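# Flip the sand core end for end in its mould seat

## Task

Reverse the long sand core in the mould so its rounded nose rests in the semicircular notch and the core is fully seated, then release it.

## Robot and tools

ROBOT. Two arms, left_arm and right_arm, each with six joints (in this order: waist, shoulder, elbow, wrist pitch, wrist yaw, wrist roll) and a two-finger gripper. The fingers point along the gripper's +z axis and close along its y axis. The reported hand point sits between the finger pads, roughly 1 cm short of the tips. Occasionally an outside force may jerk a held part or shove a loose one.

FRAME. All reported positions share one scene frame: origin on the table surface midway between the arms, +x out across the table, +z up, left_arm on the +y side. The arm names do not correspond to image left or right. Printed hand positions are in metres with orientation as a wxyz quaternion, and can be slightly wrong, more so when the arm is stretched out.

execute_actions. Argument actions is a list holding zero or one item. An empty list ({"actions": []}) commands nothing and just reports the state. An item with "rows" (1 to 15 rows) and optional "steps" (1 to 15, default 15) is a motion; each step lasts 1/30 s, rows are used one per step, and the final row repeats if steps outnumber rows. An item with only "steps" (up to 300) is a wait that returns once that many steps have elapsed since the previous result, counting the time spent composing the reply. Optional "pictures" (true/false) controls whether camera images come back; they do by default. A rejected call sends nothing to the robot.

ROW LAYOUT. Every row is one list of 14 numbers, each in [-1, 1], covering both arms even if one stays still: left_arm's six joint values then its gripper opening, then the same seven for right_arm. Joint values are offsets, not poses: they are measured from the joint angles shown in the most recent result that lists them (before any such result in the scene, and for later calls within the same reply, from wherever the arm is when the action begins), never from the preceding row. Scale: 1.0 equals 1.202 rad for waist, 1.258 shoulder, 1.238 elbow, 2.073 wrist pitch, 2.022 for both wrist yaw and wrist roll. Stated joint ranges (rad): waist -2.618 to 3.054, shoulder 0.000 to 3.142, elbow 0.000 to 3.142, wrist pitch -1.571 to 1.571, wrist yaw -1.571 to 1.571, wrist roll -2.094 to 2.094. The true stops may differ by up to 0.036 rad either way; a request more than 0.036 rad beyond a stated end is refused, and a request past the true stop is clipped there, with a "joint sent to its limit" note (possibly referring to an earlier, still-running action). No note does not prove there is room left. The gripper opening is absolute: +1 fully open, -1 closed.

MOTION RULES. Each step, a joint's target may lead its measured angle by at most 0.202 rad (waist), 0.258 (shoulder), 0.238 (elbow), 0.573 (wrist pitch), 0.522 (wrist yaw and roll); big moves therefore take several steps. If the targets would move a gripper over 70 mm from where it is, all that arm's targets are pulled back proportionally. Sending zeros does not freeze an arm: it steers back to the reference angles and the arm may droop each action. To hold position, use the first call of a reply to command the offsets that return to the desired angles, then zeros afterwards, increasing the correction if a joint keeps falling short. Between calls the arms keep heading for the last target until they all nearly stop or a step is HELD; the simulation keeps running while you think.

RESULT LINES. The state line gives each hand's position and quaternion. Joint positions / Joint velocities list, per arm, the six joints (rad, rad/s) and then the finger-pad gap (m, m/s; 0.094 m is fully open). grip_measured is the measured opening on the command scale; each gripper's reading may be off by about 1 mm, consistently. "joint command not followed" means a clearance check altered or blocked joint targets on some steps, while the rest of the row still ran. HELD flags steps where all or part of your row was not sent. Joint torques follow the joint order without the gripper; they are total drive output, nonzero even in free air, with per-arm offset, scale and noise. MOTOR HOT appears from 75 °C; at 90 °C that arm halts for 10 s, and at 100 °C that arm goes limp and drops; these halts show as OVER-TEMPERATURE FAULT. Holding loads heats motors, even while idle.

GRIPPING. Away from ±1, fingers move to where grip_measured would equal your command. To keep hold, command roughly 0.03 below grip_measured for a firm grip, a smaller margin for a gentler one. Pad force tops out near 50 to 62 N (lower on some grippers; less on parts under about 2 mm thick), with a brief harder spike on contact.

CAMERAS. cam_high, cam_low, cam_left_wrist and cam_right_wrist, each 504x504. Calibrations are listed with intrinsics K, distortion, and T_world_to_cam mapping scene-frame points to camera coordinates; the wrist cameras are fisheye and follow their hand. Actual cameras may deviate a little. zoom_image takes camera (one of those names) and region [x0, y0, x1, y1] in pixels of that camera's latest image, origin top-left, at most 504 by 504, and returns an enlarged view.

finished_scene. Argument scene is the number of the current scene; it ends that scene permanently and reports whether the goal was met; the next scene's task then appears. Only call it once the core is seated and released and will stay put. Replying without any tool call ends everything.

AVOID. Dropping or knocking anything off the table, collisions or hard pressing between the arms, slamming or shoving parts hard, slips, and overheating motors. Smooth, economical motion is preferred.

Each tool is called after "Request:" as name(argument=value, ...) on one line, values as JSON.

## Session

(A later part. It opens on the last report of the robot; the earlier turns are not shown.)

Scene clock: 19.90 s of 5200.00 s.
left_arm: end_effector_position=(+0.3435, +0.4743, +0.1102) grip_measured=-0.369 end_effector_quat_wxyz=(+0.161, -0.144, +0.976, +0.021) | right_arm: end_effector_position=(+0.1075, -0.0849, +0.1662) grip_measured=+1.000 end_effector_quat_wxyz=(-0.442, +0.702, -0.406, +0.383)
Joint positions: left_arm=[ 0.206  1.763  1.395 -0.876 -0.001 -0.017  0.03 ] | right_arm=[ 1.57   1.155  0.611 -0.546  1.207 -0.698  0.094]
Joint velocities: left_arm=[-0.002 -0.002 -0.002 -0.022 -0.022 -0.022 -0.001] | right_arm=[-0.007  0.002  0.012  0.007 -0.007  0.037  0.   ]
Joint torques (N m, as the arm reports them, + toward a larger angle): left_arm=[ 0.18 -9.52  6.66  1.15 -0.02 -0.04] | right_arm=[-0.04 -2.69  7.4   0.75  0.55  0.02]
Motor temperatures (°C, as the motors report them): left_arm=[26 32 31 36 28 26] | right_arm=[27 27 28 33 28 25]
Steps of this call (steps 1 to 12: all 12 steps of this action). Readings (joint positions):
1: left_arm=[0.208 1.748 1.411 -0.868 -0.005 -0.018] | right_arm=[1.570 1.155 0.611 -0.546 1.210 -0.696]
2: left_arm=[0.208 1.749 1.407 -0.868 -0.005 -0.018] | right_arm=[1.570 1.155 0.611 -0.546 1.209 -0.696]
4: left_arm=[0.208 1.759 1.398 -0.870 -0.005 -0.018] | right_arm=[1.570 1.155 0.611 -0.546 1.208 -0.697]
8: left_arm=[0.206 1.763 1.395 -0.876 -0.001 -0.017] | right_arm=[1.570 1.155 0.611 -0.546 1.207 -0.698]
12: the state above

Request:
execute_actions(actions=[{"rows":[[0,0.005,-0.01,0.005,0,0,-0.46,0,0,0,0,0,0,1]],"steps":10}], pictures=false)

Request:
execute_actions(actions=[{"rows":[[0,0,0,0,0,0,0.6,0,0,0,0,0,0,1]],"steps":10}], pictures=false)

Request:
execute_actions(actions=[{"rows":[[0,0.06,0.24,-0.13,0,0,0.6,0,0,0,0,0,0,1]]}], pictures=false)

Request:
execute_actions(actions=[{"rows":[[0,0.13,0.23,-0.13,0,0,0.6,0,0,0,0,0,0,1]]}])

Request:
execute_actions(actions=[{"rows":[[-0.016,-0.005,0.01,0,0,-0.97,0.6,0,0,0,0,0,0,1]]}], pictures=false)

Request:
execute_actions(actions=[{"steps":20}], pictures=false)

Request:
execute_actions(actions=[{"rows":[[0,0,-0.1,0.055,0,0,0.6,0,0,0,0,0,0,1]]}])

Scene clock: 22.87 s of 5200.00 s.
left_arm: end_effector_position=(+0.3435, +0.4743, +0.1102) grip_measured=-0.369 end_effector_quat_wxyz=(+0.161, -0.144, +0.976, +0.021) | right_arm: end_effector_position=(+0.1072, -0.0846, +0.1657) grip_measured=+1.000 end_effector_quat_wxyz=(-0.441, +0.704, -0.405, +0.382)
Joint positions: left_arm=[ 0.206  1.763  1.395 -0.876 -0.001 -0.017  0.03 ] | right_arm=[ 1.57   1.155  0.611 -0.546  1.204 -0.702  0.094]
Joint velocities: left_arm=[-0.002 -0.012  0.002 -0.037  0.007  0.066 -0.001] | right_arm=[ 0.002 -0.012  0.002  0.007 -0.081 -0.037  0.   ]
Joint torques (N m, as the arm reports them, + toward a larger angle): left_arm=[ 0.01 -7.74  5.04  1.01  0.01 -0.03] | right_arm=[-0.03 -2.67  7.41  0.75  0.54  0.01]
Motor temperatures (°C, as the motors report them): left_arm=[26 32 30 35 28 26] | right_arm=[27 27 28 33 28 25]
Steps of this call (steps 1 to 15: the robot went on to your last target; steps 16 to 79: nothing new was sent; steps 80 to 89: all 10 steps of this action). Readings (joint positions):
80: left_arm=[0.206 1.763 1.395 -0.876 -0.001 -0.017] | right_arm=[1.570 1.155 0.611 -0.546 1.206 -0.699]
81: left_arm=[0.206 1.763 1.395 -0.876 -0.001 -0.017] | right_arm=[1.570 1.155 0.611 -0.546 1.206 -0.700]
83: left_arm=[0.206 1.763 1.395 -0.876 -0.001 -0.017] | right_arm=[1.570 1.155 0.611 -0.546 1.205 -0.701]
87: left_arm=[0.206 1.763 1.395 -0.876 -0.001 -0.017] | right_arm=[1.570 1.155 0.611 -0.546 1.204 -0.701]
89: the state above

Scene clock: 23.20 s of 5200.00 s.
left_arm: end_effector_position=(+0.3433, +0.4742, +0.1101) grip_measured=+0.598 end_effector_quat_wxyz=(+0.161, -0.144, +0.976, +0.021) | right_arm: end_effector_position=(+0.1070, -0.0844, +0.1653) grip_measured=+1.000 end_effector_quat_wxyz=(-0.440, +0.705, -0.404, +0.382)
Joint positions: left_arm=[ 0.206  1.763  1.395 -0.877 -0.    -0.017  0.075] | right_arm=[ 1.57   1.155  0.611 -0.546  1.201 -0.705  0.094]
Joint velocities: left_arm=[-0.002 -0.007 -0.002  0.007  0.007  0.007 -0.   ] | right_arm=[ 0.007  0.007 -0.012  0.051 -0.022 -0.007  0.   ]
Joint torques (N m, as the arm reports them, + toward a larger angle): left_arm=[ 0.08 -8.17  6.18  0.92  0.01 -0.03] | right_arm=[-0.02 -2.68  7.4   0.76  0.56  0.01]
Motor temperatures (°C, as the motors report them): left_arm=[26 32 30 35 28 26] | right_arm=[27 27 28 33 28 25]
Steps of this call (steps 1 to 10: all 10 steps of this action). Readings (joint positions):
1: left_arm=[0.206 1.763 1.395 -0.877 -0.000 -0.017] | right_arm=[1.570 1.155 0.611 -0.546 1.203 -0.702]
2: left_arm=[0.206 1.763 1.395 -0.877 -0.000 -0.017] | right_arm=[1.570 1.155 0.611 -0.546 1.203 -0.703]
4: left_arm=[0.206 1.763 1.395 -0.877 -0.000 -0.017] | right_arm=[1.570 1.155 0.611 -0.546 1.202 -0.704]
8: left_arm=[0.206 1.763 1.395 -0.877 -0.000 -0.017] | right_arm=[1.570 1.155 0.611 -0.546 1.201 -0.705]
10: the state above

Scene clock: 23.70 s of 5200.00 s.
left_arm: end_effector_position=(+0.3519, +0.4766, +0.1501) grip_measured=+0.598 end_effector_quat_wxyz=(+0.132, -0.145, +0.980, +0.017) | right_arm: end_effector_position=(+0.1068, -0.0842, +0.1648) grip_measured=+1.000 end_effector_quat_wxyz=(-0.439, +0.707, -0.402, +0.381)
Joint positions: left_arm=[ 0.206  1.846  1.674 -1.131 -0.    -0.017  0.075] | right_arm=[ 1.57   1.155  0.611 -0.546  1.197 -0.709  0.094]
Joint velocities: left_arm=[-0.007 -0.002  0.002 -0.11   0.022 -0.022 -0.   ] | right_arm=[-0.002 -0.002 -0.017  0.051 -0.037 -0.037  0.   ]
Joint torques (N m, as the arm reports them, + toward a larger angle): left_arm=[ 0.02 -9.4   7.64  0.84  0.   -0.02] | right_arm=[-0.03 -2.67  7.4   0.76  0.53  0.02]
Motor temperatures (°C, as the motors report them): left_arm=[26 32 30 35 28 26] | right_arm=[27 27 28 33 28 25]
Steps of this call (steps 1 to 15: all 15 steps of this action). Readings (joint positions):
1: left_arm=[0.206 1.777 1.429 -0.924 -0.000 -0.017] | right_arm=[1.570 1.155 0.611 -0.546 1.200 -0.706]
2: left_arm=[0.206 1.808 1.498 -0.998 -0.000 -0.017] | right_arm=[1.570 1.155 0.611 -0.546 1.199 -0.706]
4: left_arm=[0.206 1.849 1.609 -1.044 -0.000 -0.017] | right_arm=[1.570 1.155 0.611 -0.546 1.199 -0.707]
8: left_arm=[0.206 1.846 1.673 -1.077 -0.000 -0.017] | right_arm=[1.570 1.155 0.611 -0.546 1.198 -0.708]
15: the state above

Scene clock: 24.20 s of 5200.00 s.
left_arm: end_effector_position=(+0.3497, +0.4760, +0.1462) grip_measured=+0.598 end_effector_quat_wxyz=(+0.046, -0.146, +0.988, +0.006) | right_arm: end_effector_position=(+0.1065, -0.0840, +0.1643) grip_measured=+1.000 end_effector_quat_wxyz=(-0.438, +0.709, -0.401, +0.381)
Joint positions: left_arm=[ 0.206  2.02   1.927 -1.387 -0.    -0.017  0.075] | right_arm=[ 1.57   1.155  0.611 -0.546  1.194 -0.712  0.094]
Joint velocities: left_arm=[-0.002 -0.012  0.007 -0.154 -0.022 -0.051  0.   ] | right_arm=[-0.007 -0.012 -0.007  0.022  0.007 -0.022  0.   ]
Joint torques (N m, as the arm reports them, + toward a larger angle): left_arm=[ -0.01 -10.65   8.41   0.56  -0.01  -0.03] | right_arm=[-0.03 -2.67  7.39  0.76  0.54  0.02]
Motor temperatures (°C, as the motors report them): left_arm=[26 32 30 35 28 26] | right_arm=[27 27 28 33 28 25]
Steps of this call (steps 1 to 15: all 15 steps of this action). Readings (joint positions):
1: left_arm=[0.206 1.869 1.713 -1.183 -0.000 -0.017] | right_arm=[1.570 1.155 0.611 -0.546 1.197 -0.709]
2: left_arm=[0.206 1.913 1.793 -1.253 -0.000 -0.017] | right_arm=[1.570 1.155 0.611 -0.546 1.196 -0.710]
4: left_arm=[0.206 1.982 1.899 -1.285 -0.000 -0.017] | right_arm=[1.570 1.155 0.611 -0.546 1.195 -0.711]
8: left_arm=[0.206 2.018 1.927 -1.335 -0.000 -0.017] | right_arm=[1.570 1.155 0.611 -0.546 1.194 -0.712]
15: the state above
camera_calibration (this result's frames):
cam_left_wrist: T_world_to_cam=[[0.00994953, -0.999936, 0.00544634, 0.47613], [-0.935434, -0.00738273, 0.353425, 0.318177], [-0.353362, -0.0086111, -0.935447, 0.371497], [0, 0, 0, 1]] pos_world=[0.424169, 0.481647, 0.232471]
cam_right_wrist: T_world_to_cam=[[0.185633, 0.203279, 0.961363, -0.169701], [-0.315054, -0.914402, 0.254184, -0.0707896], [0.930742, -0.350067, -0.1057, 0.00774286], [0, 0, 0, 1]] pos_world=[0.00199295, -0.0275231, 0.181956]

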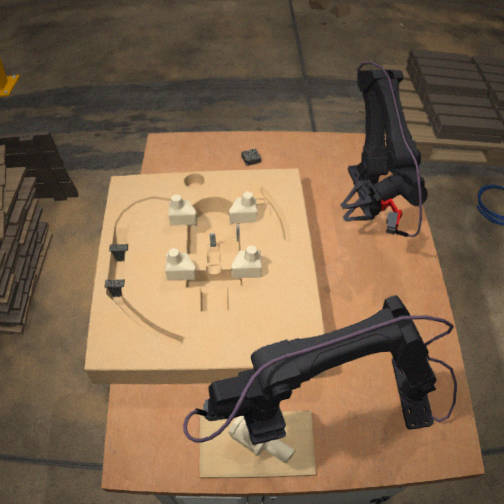

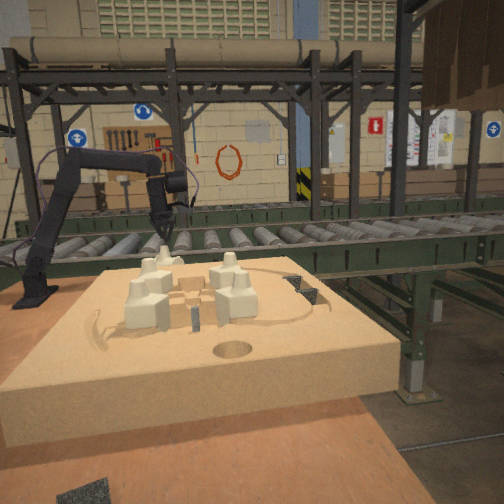

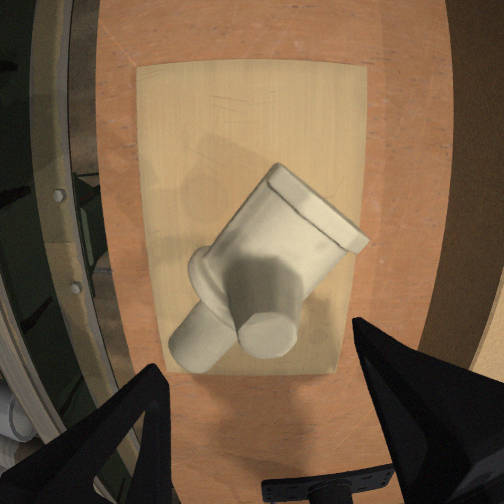

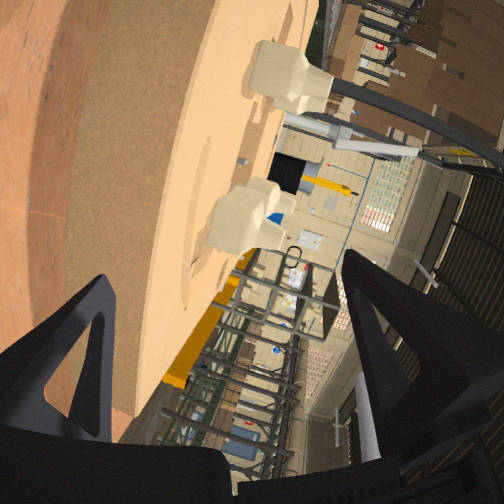

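Scene clock: 24.70 s of 5200.00 s.
left_arm: end_effector_position=(+0.3509, +0.4700, +0.1462) grip_measured=+0.598 end_effector_quat_wxyz=(-0.037, +0.754, -0.656, +0.026) | right_arm: end_effector_position=(+0.1063, -0.0838, +0.1638) grip_measured=+1.000 end_effector_quat_wxyz=(-0.437, +0.710, -0.400, +0.380)
Joint positions: left_arm=[ 0.192  2.02   1.927 -1.388  0.002 -1.449  0.075] | right_arm=[ 1.57   1.155  0.611 -0.546  1.191 -0.716  0.094]
Joint velocities: left_arm=[-0.007 -0.007  0.012  0.095 -0.007 -2.821 -0.   ] | right_arm=[ 0.017 -0.002 -0.002 -0.007 -0.022 -0.037  0.   ]
Joint torques (N m, as the arm reports them, + toward a larger angle): left_arm=[ -0.46 -10.47   6.77   0.6   -0.04  -0.04] | right_arm=[-0.02 -2.68  7.41  0.76  0.54  0.03]
Motor temperatures (°C, as the motors report them): left_arm=[26 32 30 34 28 26] | right_arm=[27 27 28 33 28 25]
Steps of this call (steps 1 to 15: all 15 steps of this action). Readings (joint positions):
1: left_arm=[0.205 2.020 1.927 -1.388 -0.000 -0.085] | right_arm=[1.570 1.155 0.611 -0.546 1.194 -0.713]
2: left_arm=[0.202 2.020 1.927 -1.388 -0.000 -0.185] | right_arm=[1.570 1.155 0.611 -0.546 1.193 -0.713]
4: left_arm=[0.197 2.020 1.927 -1.388 -0.000 -0.379] | right_arm=[1.570 1.155 0.611 -0.546 1.192 -0.714]
8: left_arm=[0.192 2.020 1.927 -1.388 -0.000 -0.767] | right_arm=[1.570 1.155 0.611 -0.546 1.191 -0.715]
15: the state above

Scene clock: 25.37 s of 5200.00 s.
left_arm: end_effector_position=(+0.3510, +0.4697, +0.1462) grip_measured=+0.598 end_effector_quat_wxyz=(-0.028, +0.896, -0.441, +0.035) | right_arm: end_effector_position=(+0.1063, -0.0838, +0.1638) grip_measured=+1.000 end_effector_quat_wxyz=(-0.437, +0.710, -0.400, +0.380)
Joint positions: left_arm=[ 0.192  2.02   1.927 -1.388  0.003 -1.966  0.075] | right_arm=[ 1.57   1.155  0.611 -0.546  1.191 -0.716  0.094]
Joint velocities: left_arm=[-0.002 -0.002 -0.007 -0.022  0.037 -0.037 -0.001] | right_arm=[-0.022 -0.002 -0.002 -0.007 -0.022 -0.022  0.   ]
Joint torques (N m, as the arm reports them, + toward a larger angle): left_arm=[ -0.39 -10.44   6.71   0.59  -0.04  -0.11] | right_arm=[-0.01 -2.68  7.4   0.76  0.53  0.02]
Motor temperatures (°C, as the motors report them): left_arm=[26 32 30 34 28 26] | right_arm=[27 27 28 33 28 25]
Steps of this call (steps 1 to 20: the robot went on to your last target). Readings (joint positions):
1: left_arm=[0.192 2.020 1.927 -1.388 0.002 -1.546] | right_arm=[1.570 1.155 0.611 -0.546 1.191 -0.716]
2: left_arm=[0.192 2.020 1.927 -1.388 0.002 -1.632] | right_arm=[1.570 1.155 0.611 -0.546 1.191 -0.716]
4: left_arm=[0.192 2.020 1.927 -1.388 0.002 -1.755] | right_arm=[1.570 1.155 0.611 -0.546 1.191 -0.716]
8: left_arm=[0.192 2.020 1.927 -1.388 0.003 -1.884] | right_arm=[1.570 1.155 0.611 -0.546 1.191 -0.716]
20: the state above

Scene clock: 25.87 s of 5200.00 s.
left_arm: end_effector_position=(+0.3497, +0.4685, +0.1090) grip_measured=+0.598 end_effector_quat_wxyz=(-0.016, +0.897, -0.441, +0.024) | right_arm: end_effector_position=(+0.1060, -0.0836, +0.1633) grip_measured=+1.000 end_effector_quat_wxyz=(-0.436, +0.712, -0.399, +0.380)
Joint positions: left_arm=[ 0.192  2.036  1.806 -1.283  0.008 -1.966  0.075] | right_arm=[ 1.57   1.155  0.611 -0.546  1.187 -0.719  0.094]
Joint velocities: left_arm=[-0.007  0.002 -0.007 -0.037  0.007  0.007 -0.   ] | right_arm=[ 0.002 -0.017 -0.007  0.007  0.037 -0.037  0.   ]
Joint torques (N m, as the arm reports them, + toward a larger angle): left_arm=[ -0.05 -11.37   5.49   0.56  -0.05  -0.02] | right_arm=[-0.03 -2.68  7.41  0.76  0.53  0.03]
Motor temperatures (°C, as the motors report them): left_arm=[26 32 30 34 28 26] | right_arm=[27 27 28 33 28 25]
Steps of this call (steps 1 to 15: all 15 steps of this action). Readings (joint positions):
1: left_arm=[0.192 2.017 1.909 -1.370 0.003 -1.966] | right_arm=[1.570 1.155 0.611 -0.546 1.190 -0.716]
2: left_arm=[0.192 2.009 1.879 -1.344 0.004 -1.966] | right_arm=[1.570 1.155 0.611 -0.546 1.190 -0.717]
4: left_arm=[0.192 2.014 1.834 -1.323 0.005 -1.966] | right_arm=[1.570 1.155 0.611 -0.546 1.189 -0.718]
8: left_arm=[0.192 2.036 1.806 -1.303 0.007 -1.966] | right_arm=[1.570 1.155 0.611 -0.546 1.188 -0.719]
15: the state above
camera_calibration (this result's frames):
cam_left_wrist: T_world_to_cam=[[0.926661, 0.365997, 0.0857047, -0.500395], [0.292749, -0.845693, 0.446207, 0.284448], [0.23579, -0.388393, -0.890816, 0.303645], [0, 0, 0, 1]] pos_world=[0.308828, 0.541632, 0.186456]
cam_right_wrist: T_world_to_cam=[[0.188048, 0.211436, 0.959131, -0.167935], [-0.30901, -0.914224, 0.262121, -0.0722137], [0.932283, -0.345672, -0.106582, 0.00863587], [0, 0, 0, 1]] pos_world=[0.0012139, -0.027527, 0.18092]

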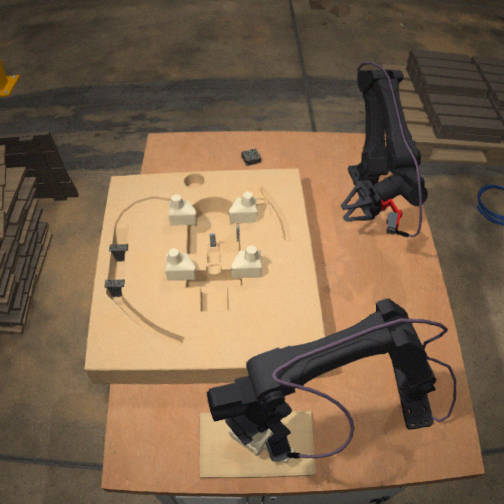

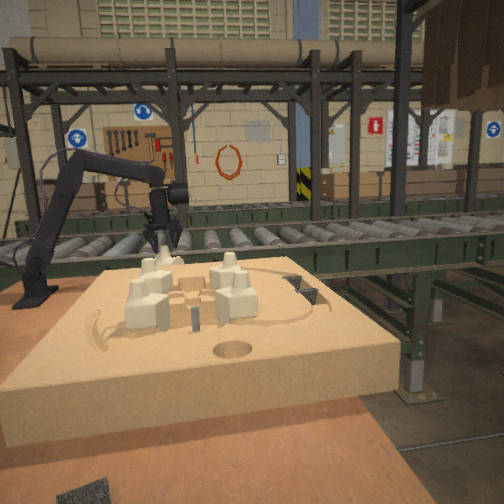

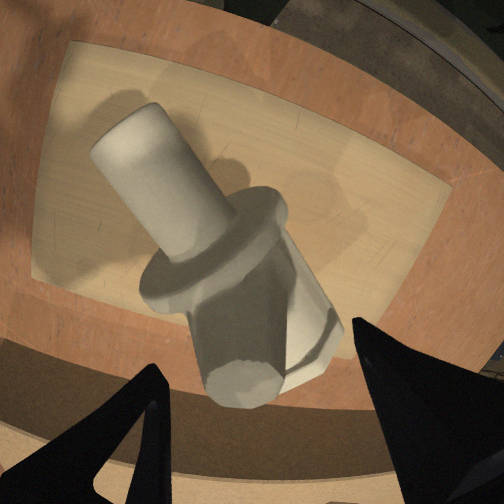

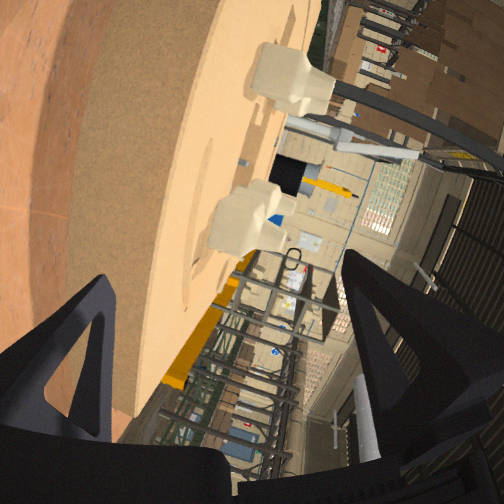

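Request:
execute_actions(actions=[{"rows":[[0.016,-0.012,-0.048,0.012,0,0,0.3,0,0,0,0,0,0,1]],"steps":12}], pictures=false)

Request:
execute_actions(actions=[{"rows":[[0,-0.01,0,0,0,0,-0.42,0,0,0,0,0,0,1]],"steps":12}], pictures=false)

Request:
execute_actions(actions=[{"rows":[[0,-0.045,0.12,-0.04,0,0,-0.42,0,0,0,0,0,0,1]],"steps":12}], pictures=false)

Request:
execute_actions(actions=[{"rows":[[0,-0.04,0.03,0.005,0,1,-0.42,0,0,0,0,0,0,1]]}], pictures=false)

Request:
execute_actions(actions=[{"rows":[[-0.04,-0.04,0.03,0.005,0,0.888,-0.42,0,0,0,0,0,0,1]]}], pictures=false)

Request:
execute_actions(actions=[{"steps":20}])

Scene clock: 28.37 s of 5200.00 s.
left_arm: end_effector_position=(+0.3402, +0.4711, +0.0966) grip_measured=+0.302 end_effector_quat_wxyz=(-0.005, +0.900, -0.435, +0.014) | right_arm: end_effector_position=(+0.1058, -0.0834, +0.1629) grip_measured=+1.000 end_effector_quat_wxyz=(-0.435, +0.714, -0.397, +0.379)
Joint positions: left_arm=[ 0.206  2.033  1.753 -1.264  0.011 -1.966  0.061] | right_arm=[ 1.57   1.155  0.611 -0.546  1.184 -0.723  0.094]
Joint velocities: left_arm=[ 0.007  0.012  0.002  0.11  -0.022  0.051  0.001] | right_arm=[-0.022  0.002  0.007  0.051 -0.081  0.037  0.   ]
Joint torques (N m, as the arm reports them, + toward a larger angle): left_arm=[  0.47 -10.93   5.06   0.51  -0.04  -0.01] | right_arm=[-0.02 -2.68  7.4   0.77  0.53  0.  ]
Motor temperatures (°C, as the motors report them): left_arm=[26 32 30 33 28 26] | right_arm=[27 27 28 33 28 25]
Steps of this call (steps 1 to 15: the robot went on to your last target; steps 16 to 63: nothing new was sent; steps 64 to 75: all 12 steps of this action). Readings (joint positions):
64: left_arm=[0.193 2.035 1.799 -1.273 0.008 -1.966] | right_arm=[1.570 1.155 0.611 -0.546 1.187 -0.720]
65: left_arm=[0.195 2.033 1.786 -1.267 0.010 -1.966] | right_arm=[1.570 1.155 0.611 -0.546 1.186 -0.721]
67: left_arm=[0.200 2.033 1.765 -1.266 0.011 -1.966] | right_arm=[1.570 1.155 0.611 -0.546 1.185 -0.722]
71: left_arm=[0.206 2.033 1.753 -1.265 0.011 -1.966] | right_arm=[1.570 1.155 0.611 -0.546 1.185 -0.722]
75: the state above

Scene clock: 28.77 s of 5200.00 s.
left_arm: end_effector_position=(+0.3418, +0.4714, +0.0966) grip_measured=-0.242 end_effector_quat_wxyz=(-0.007, +0.900, -0.435, +0.017) | right_arm: end_effector_position=(+0.1055, -0.0832, +0.1624) grip_measured=+1.000 end_effector_quat_wxyz=(-0.434, +0.715, -0.396, +0.379)
Joint positions: left_arm=[ 0.206  2.033  1.753 -1.257  0.012 -1.966  0.036] | right_arm=[ 1.57   1.155  0.611 -0.546  1.181 -0.726  0.094]
Joint velocities: left_arm=[-0.017 -0.012 -0.002  0.022  0.066  0.022  0.   ] | right_arm=[-0.002  0.002  0.007 -0.022 -0.007 -0.007  0.   ]
Joint torques (N m, as the arm reports them, + toward a larger angle): left_arm=[ -0.05 -10.99   5.68   0.44  -0.02  -0.02] | right_arm=[-0.03 -2.68  7.4   0.76  0.52  0.03]
Motor temperatures (°C, as the motors report them): left_arm=[26 32 30 33 28 26] | right_arm=[27 27 28 33 28 25]
Steps of this call (steps 1 to 12: all 12 steps of this action). Readings (joint positions):
1: left_arm=[0.206 2.033 1.753 -1.264 0.012 -1.966] | right_arm=[1.570 1.155 0.611 -0.546 1.184 -0.723]
2: left_arm=[0.206 2.033 1.753 -1.263 0.012 -1.966] | right_arm=[1.570 1.155 0.611 -0.546 1.183 -0.724]
4: left_arm=[0.206 2.033 1.753 -1.257 0.011 -1.966] | right_arm=[1.570 1.155 0.611 -0.546 1.182 -0.725]
8: left_arm=[0.206 2.033 1.753 -1.257 0.012 -1.966] | right_arm=[1.570 1.155 0.611 -0.546 1.182 -0.726]
12: the state above

Scene clock: 29.17 s of 5200.00 s.
left_arm: end_effector_position=(+0.3516, +0.4733, +0.1291) grip_measured=-0.242 end_effector_quat_wxyz=(-0.022, +0.899, -0.435, +0.038) | right_arm: end_effector_position=(+0.1053, -0.0830, +0.1620) grip_measured=+1.000 end_effector_quat_wxyz=(-0.433, +0.717, -0.395, +0.378)
Joint positions: left_arm=[ 0.206  2.022  1.863 -1.325  0.017 -1.966  0.036] | right_arm=[ 1.57   1.155  0.611 -0.546  1.178 -0.73   0.094]
Joint velocities: left_arm=[-0.007 -0.007 -0.002 -0.081 -0.007  0.051  0.   ] | right_arm=[-0.022 -0.007  0.012 -0.022  0.022  0.007  0.   ]
Joint torques (N m, as the arm reports them, + toward a larger angle): left_arm=[ -0.05 -13.43   9.13   0.6   -0.05  -0.01] | right_arm=[-0.03 -2.68  7.41  0.77  0.51  0.02]
Motor temperatures (°C, as the motors report them): left_arm=[26 32 30 33 28 26] | right_arm=[27 27 28 33 28 25]
Steps of this call (steps 1 to 12: all 12 steps of this action). Readings (joint positions):
1: left_arm=[0.206 2.035 1.768 -1.270 0.012 -1.966] | right_arm=[1.570 1.155 0.611 -0.546 1.181 -0.727]
2: left_arm=[0.206 2.042 1.794 -1.294 0.014 -1.966] | right_arm=[1.570 1.155 0.611 -0.546 1.180 -0.727]
4: left_arm=[0.206 2.041 1.832 -1.313 0.015 -1.966] | right_arm=[1.570 1.155 0.611 -0.546 1.180 -0.728]
8: left_arm=[0.206 2.024 1.862 -1.315 0.016 -1.966] | right_arm=[1.570 1.155 0.611 -0.546 1.178 -0.729]
12: the state above

Scene clock: 29.67 s of 5200.00 s.
left_arm: end_effector_position=(+0.3505, +0.4725, +0.1290) grip_measured=-0.241 end_effector_quat_wxyz=(+0.039, -0.395, +0.918, -0.015) | right_arm: end_effector_position=(+0.1050, -0.0828, +0.1615) grip_measured=+1.000 end_effector_quat_wxyz=(-0.432, +0.718, -0.394, +0.378)
Joint positions: left_arm=[ 0.206  2.022  1.863 -1.33   0.019 -0.538  0.036] | right_arm=[ 1.57   1.155  0.611 -0.546  1.175 -0.733  0.094]
Joint velocities: left_arm=[ 0.002 -0.017  0.002 -0.037  0.037  2.923  0.001] | right_arm=[ 0.002 -0.002  0.002  0.022  0.081 -0.051  0.   ]
Joint torques (N m, as the arm reports them, + toward a larger angle): left_arm=[ -0.02 -13.74   8.95   0.68  -0.03  -0.1 ] | right_arm=[-0.04 -2.68  7.41  0.76  0.53  0.03]
Motor temperatures (°C, as the motors report them): left_arm=[26 32 30 33 28 26] | right_arm=[27 27 28 33 28 25]
Steps of this call (steps 1 to 15: all 15 steps of this action). Readings (joint positions):
1: left_arm=[0.206 2.022 1.863 -1.329 0.018 -1.900] | right_arm=[1.570 1.155 0.611 -0.546 1.178 -0.730]
2: left_arm=[0.206 2.022 1.863 -1.331 0.018 -1.801] | right_arm=[1.570 1.155 0.611 -0.546 1.177 -0.731]
4: left_arm=[0.206 2.022 1.863 -1.330 0.018 -1.606] | right_arm=[1.570 1.155 0.611 -0.546 1.177 -0.732]
8: left_arm=[0.206 2.022 1.863 -1.330 0.019 -1.218] | right_arm=[1.570 1.155 0.611 -0.546 1.176 -0.732]
15: the state above

Scene clock: 30.17 s of 5200.00 s.
left_arm: end_effector_position=(+0.3552, +0.4524, +0.1289) grip_measured=-0.240 end_effector_quat_wxyz=(+0.039, +0.336, +0.941, +0.014) | right_arm: end_effector_position=(+0.1048, -0.0826, +0.1611) grip_measured=+1.000 end_effector_quat_wxyz=(-0.430, +0.720, -0.392, +0.378)
Joint positions: left_arm=[ 0.155  2.022  1.863 -1.331  0.019  0.909  0.036] | right_arm=[ 1.57   1.155  0.611 -0.546  1.172 -0.737  0.094]
Joint velocities: left_arm=[-0.002 -0.002  0.002 -0.037 -0.095  2.293 -0.   ] | right_arm=[ 0.012 -0.002 -0.007 -0.066  0.022  0.007  0.   ]
Joint torques (N m, as the arm reports them, + toward a larger angle): left_arm=[  0.22 -13.73   9.     0.63   0.09  -0.02] | right_arm=[-0.04 -2.68  7.41  0.76  0.54  0.02]
Motor temperatures (°C, as the motors report them): left_arm=[26 33 30 33 28 26] | right_arm=[27 27 28 33 28 25]
Steps of this call (steps 1 to 15: all 15 steps of this action). Readings (joint positions):
1: left_arm=[0.203 2.022 1.863 -1.330 0.018 -0.441] | right_arm=[1.570 1.155 0.611 -0.546 1.175 -0.733]
2: left_arm=[0.198 2.022 1.863 -1.330 0.013 -0.344] | right_arm=[1.570 1.155 0.611 -0.546 1.174 -0.734]
4: left_arm=[0.181 2.022 1.863 -1.330 0.011 -0.150] | right_arm=[1.570 1.155 0.611 -0.546 1.173 -0.735]
8: left_arm=[0.157 2.022 1.863 -1.331 0.020 0.240] | right_arm=[1.570 1.155 0.611 -0.546 1.173 -0.736]
15: the state above

Scene clock: 30.83 s of 5200.00 s.
left_arm: end_effector_position=(+0.3551, +0.4527, +0.1289) grip_measured=-0.240 end_effector_quat_wxyz=(+0.035, +0.489, +0.871, +0.021) | right_arm: end_effector_position=(+0.1048, -0.0826, +0.1611) grip_measured=+1.000 end_effector_quat_wxyz=(-0.430, +0.720, -0.392, +0.378)
Joint positions: left_arm=[ 0.155  2.022  1.863 -1.331  0.017  1.247  0.036] | right_arm=[ 1.57   1.155  0.611 -0.546  1.172 -0.737  0.094]
Joint velocities: left_arm=[ 0.002 -0.002 -0.007 -0.095  0.051  0.051  0.   ] | right_arm=[ 0.002  0.002  0.012  0.051 -0.007  0.066  0.   ]
Joint torques (N m, as the arm reports them, + toward a larger angle): left_arm=[  0.28 -13.73   8.96   0.65   0.05   0.06] | right_arm=[-0.02 -2.67  7.41  0.77  0.53  0.02]
Motor temperatures (°C, as the motors report them): left_arm=[26 33 30 33 28 26] | right_arm=[27 27 28 33 28 25]
Steps of this call (steps 1 to 20: the robot went on to your last target). Readings (joint positions):
1: left_arm=[0.155 2.022 1.863 -1.331 0.018 0.979] | right_arm=[1.570 1.155 0.611 -0.546 1.172 -0.737]
2: left_arm=[0.155 2.022 1.863 -1.331 0.018 1.034] | right_arm=[1.570 1.155 0.611 -0.546 1.172 -0.737]
4: left_arm=[0.155 2.022 1.863 -1.331 0.018 1.113] | right_arm=[1.570 1.155 0.611 -0.546 1.172 -0.737]
8: left_arm=[0.155 2.022 1.863 -1.331 0.017 1.195] | right_arm=[1.570 1.155 0.611 -0.546 1.172 -0.737]
20: the state above
camera_calibration (this result's frames):
cam_left_wrist: T_world_to_cam=[[-0.963427, -0.263384, -0.0493755, 0.472187], [-0.2596, 0.871648, 0.415737, -0.316761], [-0.0664605, 0.41335, -0.908144, 0.0606011], [0, 0, 0, 1]] pos_world=[0.376714, 0.375421, 0.210038]
cam_right_wrist: T_world_to_cam=[[0.192715, 0.230463, 0.953807, -0.163838], [-0.295124, -0.913409, 0.280331, -0.0754233], [0.935822, -0.335515, -0.108013, 0.0105634], [0, 0, 0, 1]] pos_world=[-0.000570566, -0.0275896, 0.178555]

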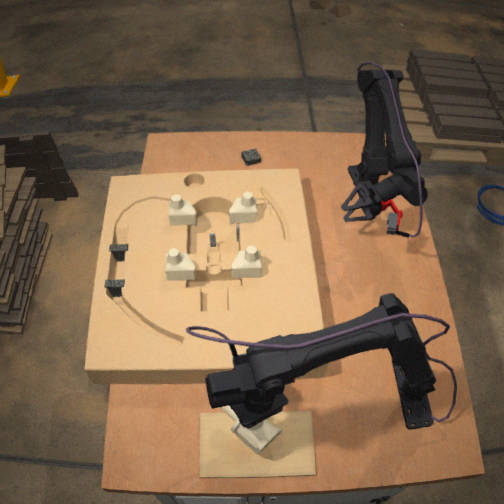

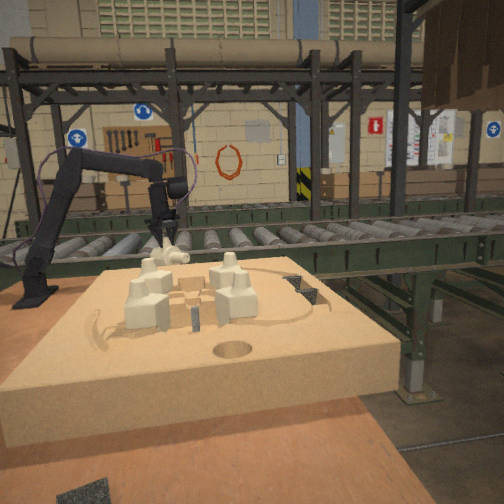

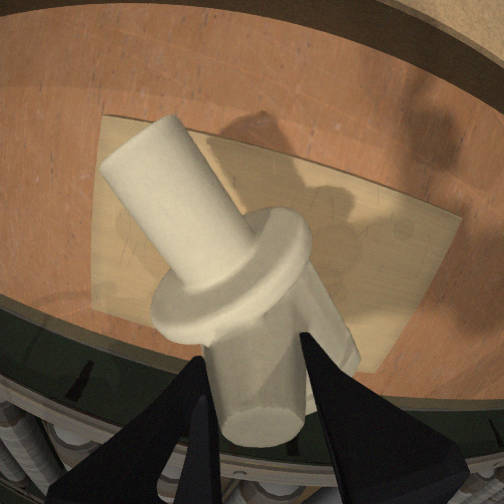

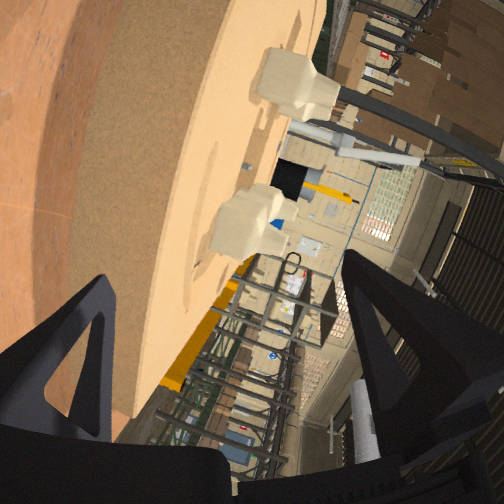

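Request:
execute_actions(actions=[{"rows":[[0,-0.03,-0.04,0.03,0,0.018,-0.42,0,0,0,0,0,0,1]]}], pictures=false)

Request:
execute_actions(actions=[{"rows":[[0,-0.01,-0.015,0.02,0,0,-0.42,0,0,0,0,0,0,1]],"steps":12}], pictures=false)

Request:
execute_actions(actions=[{"rows":[[0,0,-0.01,0,0,0,-0.42,0,0,0,0,0,0,1]],"steps":8}], pictures=false)

Request:
execute_actions(actions=[{"rows":[[0,-0.01,0,0,0,0,0.7,0,0,0,0,0,0,1]],"steps":10}], pictures=false)

Request:
execute_actions(actions=[{"rows":[[0,-0.04,0.1,-0.05,0,0,0.7,0,0,0,0,0,0,1],[0,-0.04,0.1,-0.05,0,0,0.7,0,0,0,0,0,0,1],[0,-0.04,0.1,-0.05,0,0,0.7,0,0,0,0,0,0,1],[0,-0.04,0.1,-0.05,0,-0.635,0.7,0,0,0,0,0,0,1]]}], pictures=false)

Request:
execute_actions(actions=[{"rows":[[0,-0.25,-0.25,0.15,0,-0.105,0.7,0,0,0,0,0,0,1]]}], pictures=false)

Request:
execute_actions(actions=[{"rows":[[0,-0.14,-0.28,0.21,0,0,0.4,0,0,0,0,0,0,1]]}], pictures=false)

Scene clock: 34.07 s of 5200.00 s.
left_arm: end_effector_position=(+0.3503, +0.4519, +0.1106) grip_measured=-0.240 end_effector_quat_wxyz=(+0.025, +0.501, +0.865, +0.013) | right_arm: end_effector_position=(+0.1045, -0.0824, +0.1606) grip_measured=+1.000 end_effector_quat_wxyz=(-0.429, +0.721, -0.391, +0.377)
Joint positions: left_arm=[ 0.155  2.026  1.797 -1.289  0.015  1.275  0.036] | right_arm=[ 1.57   1.155  0.611 -0.546  1.169 -0.74   0.094]
Joint velocities: left_arm=[-0.007 -0.002 -0.007  0.022 -0.051  0.037 -0.   ] | right_arm=[-0.012  0.002  0.002  0.007 -0.051  0.007  0.   ]
Joint torques (N m, as the arm reports them, + toward a larger angle): left_arm=[  0.04 -13.02   7.11   0.62   0.02   0.04] | right_arm=[-0.02 -2.69  7.41  0.77  0.53  0.02]
Motor temperatures (°C, as the motors report them): left_arm=[26 33 30 32 28 26] | right_arm=[27 27 28 33 28 25]
Steps of this call (steps 1 to 30: the robot went on to your last target; steps 31 to 82: nothing new was sent; steps 83 to 97: all 15 steps of this action). Readings (joint positions):
83: left_arm=[0.155 2.021 1.854 -1.325 0.017 1.254] | right_arm=[1.570 1.155 0.611 -0.546 1.172 -0.737]
84: left_arm=[0.155 2.018 1.840 -1.312 0.016 1.258] | right_arm=[1.570 1.155 0.611 -0.546 1.171 -0.738]
86: left_arm=[0.155 2.019 1.816 -1.298 0.016 1.265] | right_arm=[1.570 1.155 0.611 -0.546 1.170 -0.738]
90: left_arm=[0.155 2.026 1.797 -1.297 0.016 1.272] | right_arm=[1.570 1.155 0.611 -0.546 1.169 -0.740]
97: the state above

Scene clock: 34.47 s of 5200.00 s.
left_arm: end_effector_position=(+0.3497, +0.4514, +0.0985) grip_measured=-0.240 end_effector_quat_wxyz=(+0.019, +0.502, +0.865, +0.006) | right_arm: end_effector_position=(+0.1043, -0.0822, +0.1602) grip_measured=+1.000 end_effector_quat_wxyz=(-0.428, +0.723, -0.390, +0.377)
Joint positions: left_arm=[ 0.155  2.042  1.773 -1.266  0.017  1.275  0.036] | right_arm=[ 1.57   1.155  0.611 -0.546  1.166 -0.743  0.094]
Joint velocities: left_arm=[-0.007 -0.002 -0.012 -0.037 -0.037 -0.007 -0.   ] | right_arm=[-0.002 -0.002 -0.002 -0.007  0.037 -0.022  0.   ]
Joint torques (N m, as the arm reports them, + toward a larger angle): left_arm=[  0.04 -12.28   6.16   0.63  -0.01  -0.02] | right_arm=[-0.03 -2.68  7.41  0.76  0.53  0.02]
Motor temperatures (°C, as the motors report them): left_arm=[26 33 30 32 28 26] | right_arm=[27 27 29 33 28 25]
Steps of this call (steps 1 to 12: all 12 steps of this action). Readings (joint positions):
1: left_arm=[0.155 2.026 1.794 -1.285 0.015 1.275] | right_arm=[1.570 1.155 0.611 -0.546 1.169 -0.740]
2: left_arm=[0.155 2.026 1.789 -1.279 0.015 1.275] | right_arm=[1.570 1.155 0.611 -0.546 1.168 -0.741]
4: left_arm=[0.155 2.032 1.778 -1.270 0.014 1.275] | right_arm=[1.570 1.155 0.611 -0.546 1.167 -0.742]
8: left_arm=[0.155 2.042 1.773 -1.266 0.017 1.275] | right_arm=[1.570 1.155 0.611 -0.546 1.167 -0.743]
12: the state above

Scene clock: 34.73 s of 5200.00 s.
left_arm: end_effector_position=(+0.3495, +0.4512, +0.0979) grip_measured=-0.240 end_effector_quat_wxyz=(+0.019, +0.502, +0.865, +0.005) | right_arm: end_effector_position=(+0.1041, -0.0820, +0.1599) grip_measured=+1.000 end_effector_quat_wxyz=(-0.428, +0.724, -0.389, +0.376)
Joint positions: left_arm=[ 0.155  2.043  1.772 -1.266  0.018  1.275  0.036] | right_arm=[ 1.57   1.155  0.611 -0.546  1.164 -0.746  0.094]
Joint velocities: left_arm=[ 0.002  0.007  0.012  0.022 -0.022  0.081 -0.001] | right_arm=[-0.012 -0.002  0.017  0.022 -0.037  0.037  0.   ]
Joint torques (N m, as the arm reports them, + toward a larger angle): left_arm=[ -0.02 -10.23   4.72   0.49   0.    -0.04] | right_arm=[-0.03 -2.68  7.4   0.77  0.54  0.02]
Motor temperatures (°C, as the motors report them): left_arm=[26 33 30 32 28 26] | right_arm=[27 27 29 33 28 25]
Steps of this call (steps 1 to 8: all 8 steps of this action). Readings (joint positions):
1: left_arm=[0.155 2.043 1.772 -1.266 0.017 1.275] | right_arm=[1.570 1.155 0.611 -0.546 1.166 -0.744]
2: left_arm=[0.155 2.043 1.772 -1.266 0.018 1.275] | right_arm=[1.570 1.155 0.611 -0.546 1.165 -0.745]
4: left_arm=[0.155 2.043 1.772 -1.266 0.018 1.275] | right_arm=[1.570 1.155 0.611 -0.546 1.164 -0.745]
8: the state above

Scene clock: 35.07 s of 5200.00 s.
left_arm: end_effector_position=(+0.3495, +0.4518, +0.0979) grip_measured=+0.698 end_effector_quat_wxyz=(+0.018, +0.502, +0.865, +0.007) | right_arm: end_effector_position=(+0.1039, -0.0819, +0.1595) grip_measured=+1.000 end_effector_quat_wxyz=(-0.427, +0.726, -0.388, +0.376)
Joint positions: left_arm=[ 0.155  2.043  1.772 -1.266  0.014  1.275  0.08 ] | right_arm=[ 1.57   1.155  0.611 -0.546  1.161 -0.75   0.094]
Joint velocities: left_arm=[-0.022 -0.012 -0.002 -0.066  0.022  0.007 -0.001] | right_arm=[-0.007 -0.007 -0.012  0.066  0.007 -0.007  0.   ]
Joint torques (N m, as the arm reports them, + toward a larger angle): left_arm=[ -0.01 -11.12   5.65   0.49   0.04  -0.01] | right_arm=[-0.04 -2.68  7.41  0.77  0.54  0.02]
Motor temperatures (°C, as the motors report them): left_arm=[26 33 30 32 28 26] | right_arm=[27 27 29 33 28 25]
Steps of this call (steps 1 to 10: all 10 steps of this action). Readings (joint positions):
1: left_arm=[0.155 2.043 1.772 -1.266 0.018 1.275] | right_arm=[1.570 1.155 0.611 -0.546 1.163 -0.747]
2: left_arm=[0.155 2.043 1.772 -1.266 0.017 1.275] | right_arm=[1.570 1.155 0.611 -0.546 1.163 -0.747]
4: left_arm=[0.155 2.043 1.772 -1.266 0.015 1.275] | right_arm=[1.570 1.155 0.611 -0.546 1.162 -0.748]
8: left_arm=[0.155 2.043 1.772 -1.266 0.014 1.275] | right_arm=[1.570 1.155 0.611 -0.546 1.161 -0.749]
10: the state above

Scene clock: 35.57 s of 5200.00 s.
left_arm: end_effector_position=(+0.3514, +0.4528, +0.1391) grip_measured=+0.698 end_effector_quat_wxyz=(+0.043, -0.003, +0.999, +0.004) | right_arm: end_effector_position=(+0.1036, -0.0817, +0.1590) grip_measured=+1.000 end_effector_quat_wxyz=(-0.425, +0.727, -0.386, +0.376)
Joint positions: left_arm=[ 0.155  2.003  1.876 -1.356  0.011  0.218  0.08 ] | right_arm=[ 1.57   1.155  0.611 -0.546  1.158 -0.753  0.094]
Joint velocities: left_arm=[ 0.007  0.002 -0.017 -0.125  0.037 -1.458  0.001] | right_arm=[-0.007 -0.022  0.002  0.037 -0.051  0.007  0.   ]
Joint torques (N m, as the arm reports them, + toward a larger angle): left_arm=[  0.   -10.74   7.53   0.54   0.04  -0.07] | right_arm=[-0.03 -2.69  7.41  0.77  0.53  0.02]
Motor temperatures (°C, as the motors report them): left_arm=[26 33 30 32 28 26] | right_arm=[27 27 29 33 28 25]
Steps of this call (steps 1 to 15: all 15 steps of this action). Readings (joint positions):
1: left_arm=[0.155 2.043 1.786 -1.281 0.013 1.275] | right_arm=[1.570 1.155 0.611 -0.546 1.161 -0.750]
2: left_arm=[0.155 2.046 1.809 -1.302 0.012 1.275] | right_arm=[1.570 1.155 0.611 -0.546 1.160 -0.751]
4: left_arm=[0.155 2.037 1.848 -1.321 0.011 1.207] | right_arm=[1.570 1.155 0.611 -0.546 1.159 -0.751]
8: left_arm=[0.155 2.006 1.875 -1.336 0.011 0.817] | right_arm=[1.570 1.155 0.611 -0.546 1.159 -0.752]
15: the state above

Scene clock: 36.07 s of 5200.00 s.
left_arm: end_effector_position=(+0.3425, +0.4509, +0.1816) grip_measured=+0.698 end_effector_quat_wxyz=(+0.188, -0.098, +0.977, +0.018) | right_arm: end_effector_position=(+0.1034, -0.0815, +0.1586) grip_measured=+1.000 end_effector_quat_wxyz=(-0.425, +0.728, -0.385, +0.375)
Joint positions: left_arm=[ 0.155  1.689  1.574 -1.076  0.011  0.021  0.08 ] | right_arm=[ 1.57   1.155  0.611 -0.546  1.155 -0.756  0.094]
Joint velocities: left_arm=[-0.002 -0.002 -0.012  0.066 -0.022 -0.051  0.001] | right_arm=[-0.007 -0.017  0.002  0.022 -0.007 -0.022  0.   ]
Joint torques (N m, as the arm reports them, + toward a larger angle): left_arm=[-0.03 -7.56  5.45  1.14  0.01 -0.12] | right_arm=[-0.03 -2.69  7.4   0.77  0.52  0.02]
Motor temperatures (°C, as the motors report them): left_arm=[26 33 30 32 28 26] | right_arm=[27 27 29 33 28 25]
Steps of this call (steps 1 to 15: all 15 steps of this action). Readings (joint positions):
1: left_arm=[0.155 1.974 1.829 -1.303 0.011 0.176] | right_arm=[1.570 1.155 0.611 -0.546 1.158 -0.753]
2: left_arm=[0.155 1.917 1.735 -1.224 0.011 0.142] | right_arm=[1.570 1.155 0.611 -0.546 1.157 -0.754]
4: left_arm=[0.155 1.802 1.606 -1.181 0.011 0.096] | right_arm=[1.570 1.155 0.611 -0.546 1.156 -0.755]
8: left_arm=[0.155 1.692 1.574 -1.133 0.011 0.047] | right_arm=[1.570 1.155 0.611 -0.546 1.156 -0.756]
15: the state above

Scene clock: 36.57 s of 5200.00 s.
left_arm: end_effector_position=(+0.3473, +0.4519, +0.1593) grip_measured=+0.402 end_effector_quat_wxyz=(+0.288, -0.096, +0.952, +0.030) | right_arm: end_effector_position=(+0.1032, -0.0813, +0.1583) grip_measured=+1.000 end_effector_quat_wxyz=(-0.424, +0.730, -0.384, +0.375)
Joint positions: left_arm=[ 0.155  1.529  1.224 -0.678  0.011  0.021  0.066] | right_arm=[ 1.57   1.155  0.611 -0.546  1.153 -0.759  0.094]
Joint velocities: left_arm=[ 0.007 -0.012 -0.012  0.168  0.007 -0.081  0.   ] | right_arm=[ 0.007 -0.007 -0.022 -0.081  0.051 -0.066  0.   ]
Joint torques (N m, as the arm reports them, + toward a larger angle): left_arm=[ 0.04 -7.68  6.79  1.4   0.01 -0.03] | right_arm=[-0.05 -2.67  7.41  0.77  0.51  0.02]
Motor temperatures (°C, as the motors report them): left_arm=[26 33 30 32 28 26] | right_arm=[27 27 29 33 28 25]
Steps of this call (steps 1 to 15: all 15 steps of this action). Readings (joint positions):
1: left_arm=[0.155 1.667 1.532 -1.011 0.011 0.021] | right_arm=[1.570 1.155 0.611 -0.546 1.155 -0.757]
2: left_arm=[0.155 1.623 1.448 -0.911 0.011 0.021] | right_arm=[1.570 1.155 0.611 -0.546 1.154 -0.757]
4: left_arm=[0.155 1.549 1.310 -0.818 0.011 0.021] | right_arm=[1.570 1.155 0.611 -0.546 1.154 -0.758]
8: left_arm=[0.155 1.529 1.227 -0.754 0.011 0.021] | right_arm=[1.570 1.155 0.611 -0.546 1.153 -0.759]
15: the state above

Request:
execute_actions(actions=[{"rows":[[0.008,0,-0.04,0.06,0,0,0.15,0,0,0,0,0,0,1],[0.008,0.005,-0.07,0.09,0,0,0.15,0,0,0,0,0,0,1],[0.008,0.01,-0.1,0.12,0,0,0.15,0,0,0,0,0,0,1],[0.008,0.015,-0.12,0.14,0,0,0.15,0,0,0,0,0,0,1],[0.008,0.02,-0.14,0.155,0,0,0.15,0,0,0,0,0,0,1],[0.008,0.026,-0.165,0.155,0,0,0.15,0,0,0,0,0,0,1]]}], pictures=false)

Request:
execute_actions(actions=[{"steps":10}], pictures=false)

Request:
execute_actions(actions=[{"rows":[[0,0,0.01,0.01,0,0,-0.42,0,0,0,0,0,0,1]],"steps":12}])

Scene clock: 38.67 s of 5200.00 s.
left_arm: end_effector_position=(+0.3514, +0.4529, +0.0986) grip_measured=+0.152 end_effector_quat_wxyz=(+0.297, -0.095, +0.950, +0.031) | right_arm: end_effector_position=(+0.1029, -0.0811, +0.1578) grip_measured=+1.000 end_effector_quat_wxyz=(-0.422, +0.731, -0.383, +0.374)
Joint positions: left_arm=[ 0.155  1.577  1.015 -0.402  0.011  0.021  0.054] | right_arm=[ 1.57   1.155  0.611 -0.546  1.149 -0.763  0.094]
Joint velocities: left_arm=[-0.012 -0.012  0.007  0.212  0.037 -0.022  0.001] | right_arm=[-0.002 -0.007  0.007 -0.007  0.022 -0.037  0.   ]
Joint torques (N m, as the arm reports them, + toward a larger angle): left_arm=[ 0.77 -7.78  6.88  1.41  0.01 -0.03] | right_arm=[-0.02 -2.68  7.41  0.77  0.51  0.02]
Motor temperatures (°C, as the motors report them): left_arm=[26 33 30 32 28 26] | right_arm=[27 27 29 33 28 25]
Steps of this call (steps 1 to 30: the robot went on to your last target; steps 31 to 48: nothing new was sent; steps 49 to 63: all 15 steps of this action). Readings (joint positions):
49: left_arm=[0.155 1.529 1.218 -0.650 0.011 0.021] | right_arm=[1.570 1.155 0.611 -0.546 1.152 -0.760]
50: left_arm=[0.155 1.529 1.203 -0.620 0.011 0.021] | right_arm=[1.570 1.155 0.611 -0.546 1.151 -0.761]
52: left_arm=[0.155 1.529 1.148 -0.541 0.011 0.021] | right_arm=[1.570 1.155 0.611 -0.546 1.151 -0.761]
56: left_arm=[0.155 1.554 1.041 -0.446 0.011 0.021] | right_arm=[1.570 1.155 0.611 -0.546 1.150 -0.762]
63: the state above

Scene clock: 39.00 s of 5200.00 s.
left_arm: end_effector_position=(+0.3556, +0.4539, +0.1018) grip_measured=+0.152 end_effector_quat_wxyz=(+0.307, -0.095, +0.946, +0.033) | right_arm: end_effector_position=(+0.1029, -0.0811, +0.1578) grip_measured=+1.000 end_effector_quat_wxyz=(-0.422, +0.731, -0.383, +0.374)
Joint positions: left_arm=[ 0.155  1.577  1.015 -0.38   0.011  0.021  0.054] | right_arm=[ 1.57   1.155  0.611 -0.546  1.149 -0.763  0.094]
Joint velocities: left_arm=[ 0.012  0.002 -0.012  0.125 -0.007 -0.022 -0.   ] | right_arm=[-0.007 -0.007 -0.002  0.022  0.022 -0.022  0.   ]
Joint torques (N m, as the arm reports them, + toward a larger angle): left_arm=[ 0.83 -7.88  6.8   1.47  0.01 -0.03] | right_arm=[-0.03 -2.67  7.41  0.77  0.52  0.02]
Motor temperatures (°C, as the motors report them): left_arm=[26 33 30 32 28 26] | right_arm=[27 27 29 33 28 25]
Steps of this call (steps 1 to 10: the robot went on to your last target). Readings (joint positions):
1: left_arm=[0.155 1.577 1.015 -0.397 0.011 0.021] | right_arm=[1.570 1.155 0.611 -0.546 1.149 -0.763]
2: left_arm=[0.155 1.577 1.015 -0.392 0.011 0.021] | right_arm=[1.570 1.155 0.611 -0.546 1.149 -0.763]
4: left_arm=[0.155 1.577 1.015 -0.386 0.011 0.021] | right_arm=[1.570 1.155 0.611 -0.546 1.149 -0.763]
8: left_arm=[0.155 1.577 1.015 -0.381 0.011 0.021] | right_arm=[1.570 1.155 0.611 -0.546 1.149 -0.763]
10: the state above

Scene clock: 39.40 s of 5200.00 s.
left_arm: end_effector_position=(+0.3558, +0.4556, +0.1017) grip_measured=-0.291 end_effector_quat_wxyz=(+0.308, -0.096, +0.946, +0.036) | right_arm: end_effector_position=(+0.1027, -0.0810, +0.1574) grip_measured=+1.000 end_effector_quat_wxyz=(-0.422, +0.733, -0.381, +0.374)
Joint positions: left_arm=[ 0.156  1.578  1.015 -0.377  0.004  0.021  0.033] | right_arm=[ 1.57   1.155  0.611 -0.546  1.147 -0.766  0.094]
Joint velocities: left_arm=[-0.007 -0.002 -0.007  0.095 -0.022  0.051 -0.   ] | right_arm=[ 0.007 -0.017 -0.017 -0.051  0.022  0.022  0.   ]
Joint torques (N m, as the arm reports them, + toward a larger angle): left_arm=[-0.12 -6.8   7.48  1.47  0.06 -0.03] | right_arm=[-0.03 -2.69  7.41  0.77  0.53  0.  ]
Motor temperatures (°C, as the motors report them): left_arm=[26 33 30 33 28 26] | right_arm=[27 27 29 33 28 25]
Steps of this call (steps 1 to 12: all 12 steps of this action). Readings (joint positions):
1: left_arm=[0.155 1.577 1.015 -0.380 0.011 0.021] | right_arm=[1.570 1.155 0.611 -0.546 1.149 -0.763]
2: left_arm=[0.155 1.577 1.015 -0.378 0.004 0.021] | right_arm=[1.570 1.155 0.611 -0.546 1.149 -0.764]
4: left_arm=[0.156 1.578 1.015 -0.377 0.004 0.021] | right_arm=[1.570 1.155 0.611 -0.546 1.148 -0.765]
8: left_arm=[0.156 1.578 1.015 -0.377 0.004 0.021] | right_arm=[1.570 1.155 0.611 -0.546 1.147 -0.766]
12: the state above
camera_calibration (this result's frames):
cam_left_wrist: T_world_to_cam=[[-0.0401728, -0.988174, -0.147982, 0.484024], [-0.986033, 0.0631642, -0.15411, 0.376954], [0.161634, 0.139724, -0.976909, 0.0852238], [0, 0, 0, 1]] pos_world=[0.377358, 0.442582, 0.212975]
cam_right_wrist: T_world_to_cam=[[0.198891, 0.262893, 0.944102, -0.15681], [-0.27124, -0.91095, 0.310803, -0.0806068], [0.941738, -0.317895, -0.109873, 0.0137572], [0, 0, 0, 1]] pos_world=[-0.00363143, -0.0278313, 0.174609]

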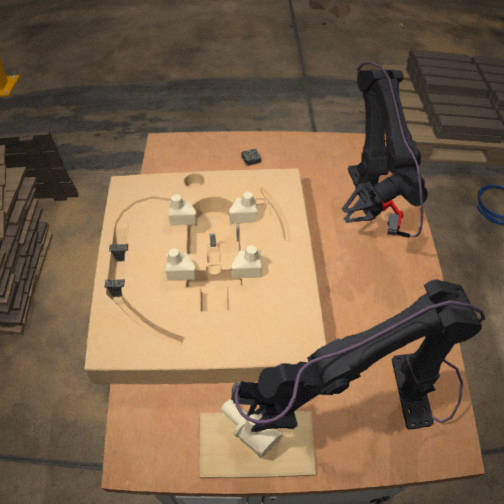

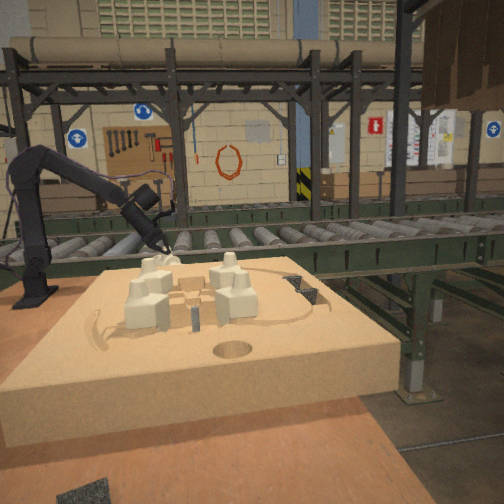

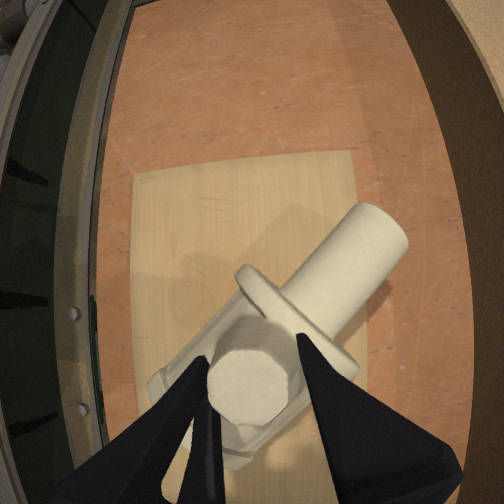

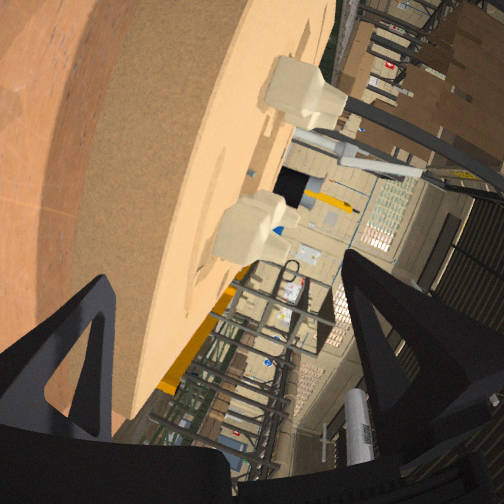

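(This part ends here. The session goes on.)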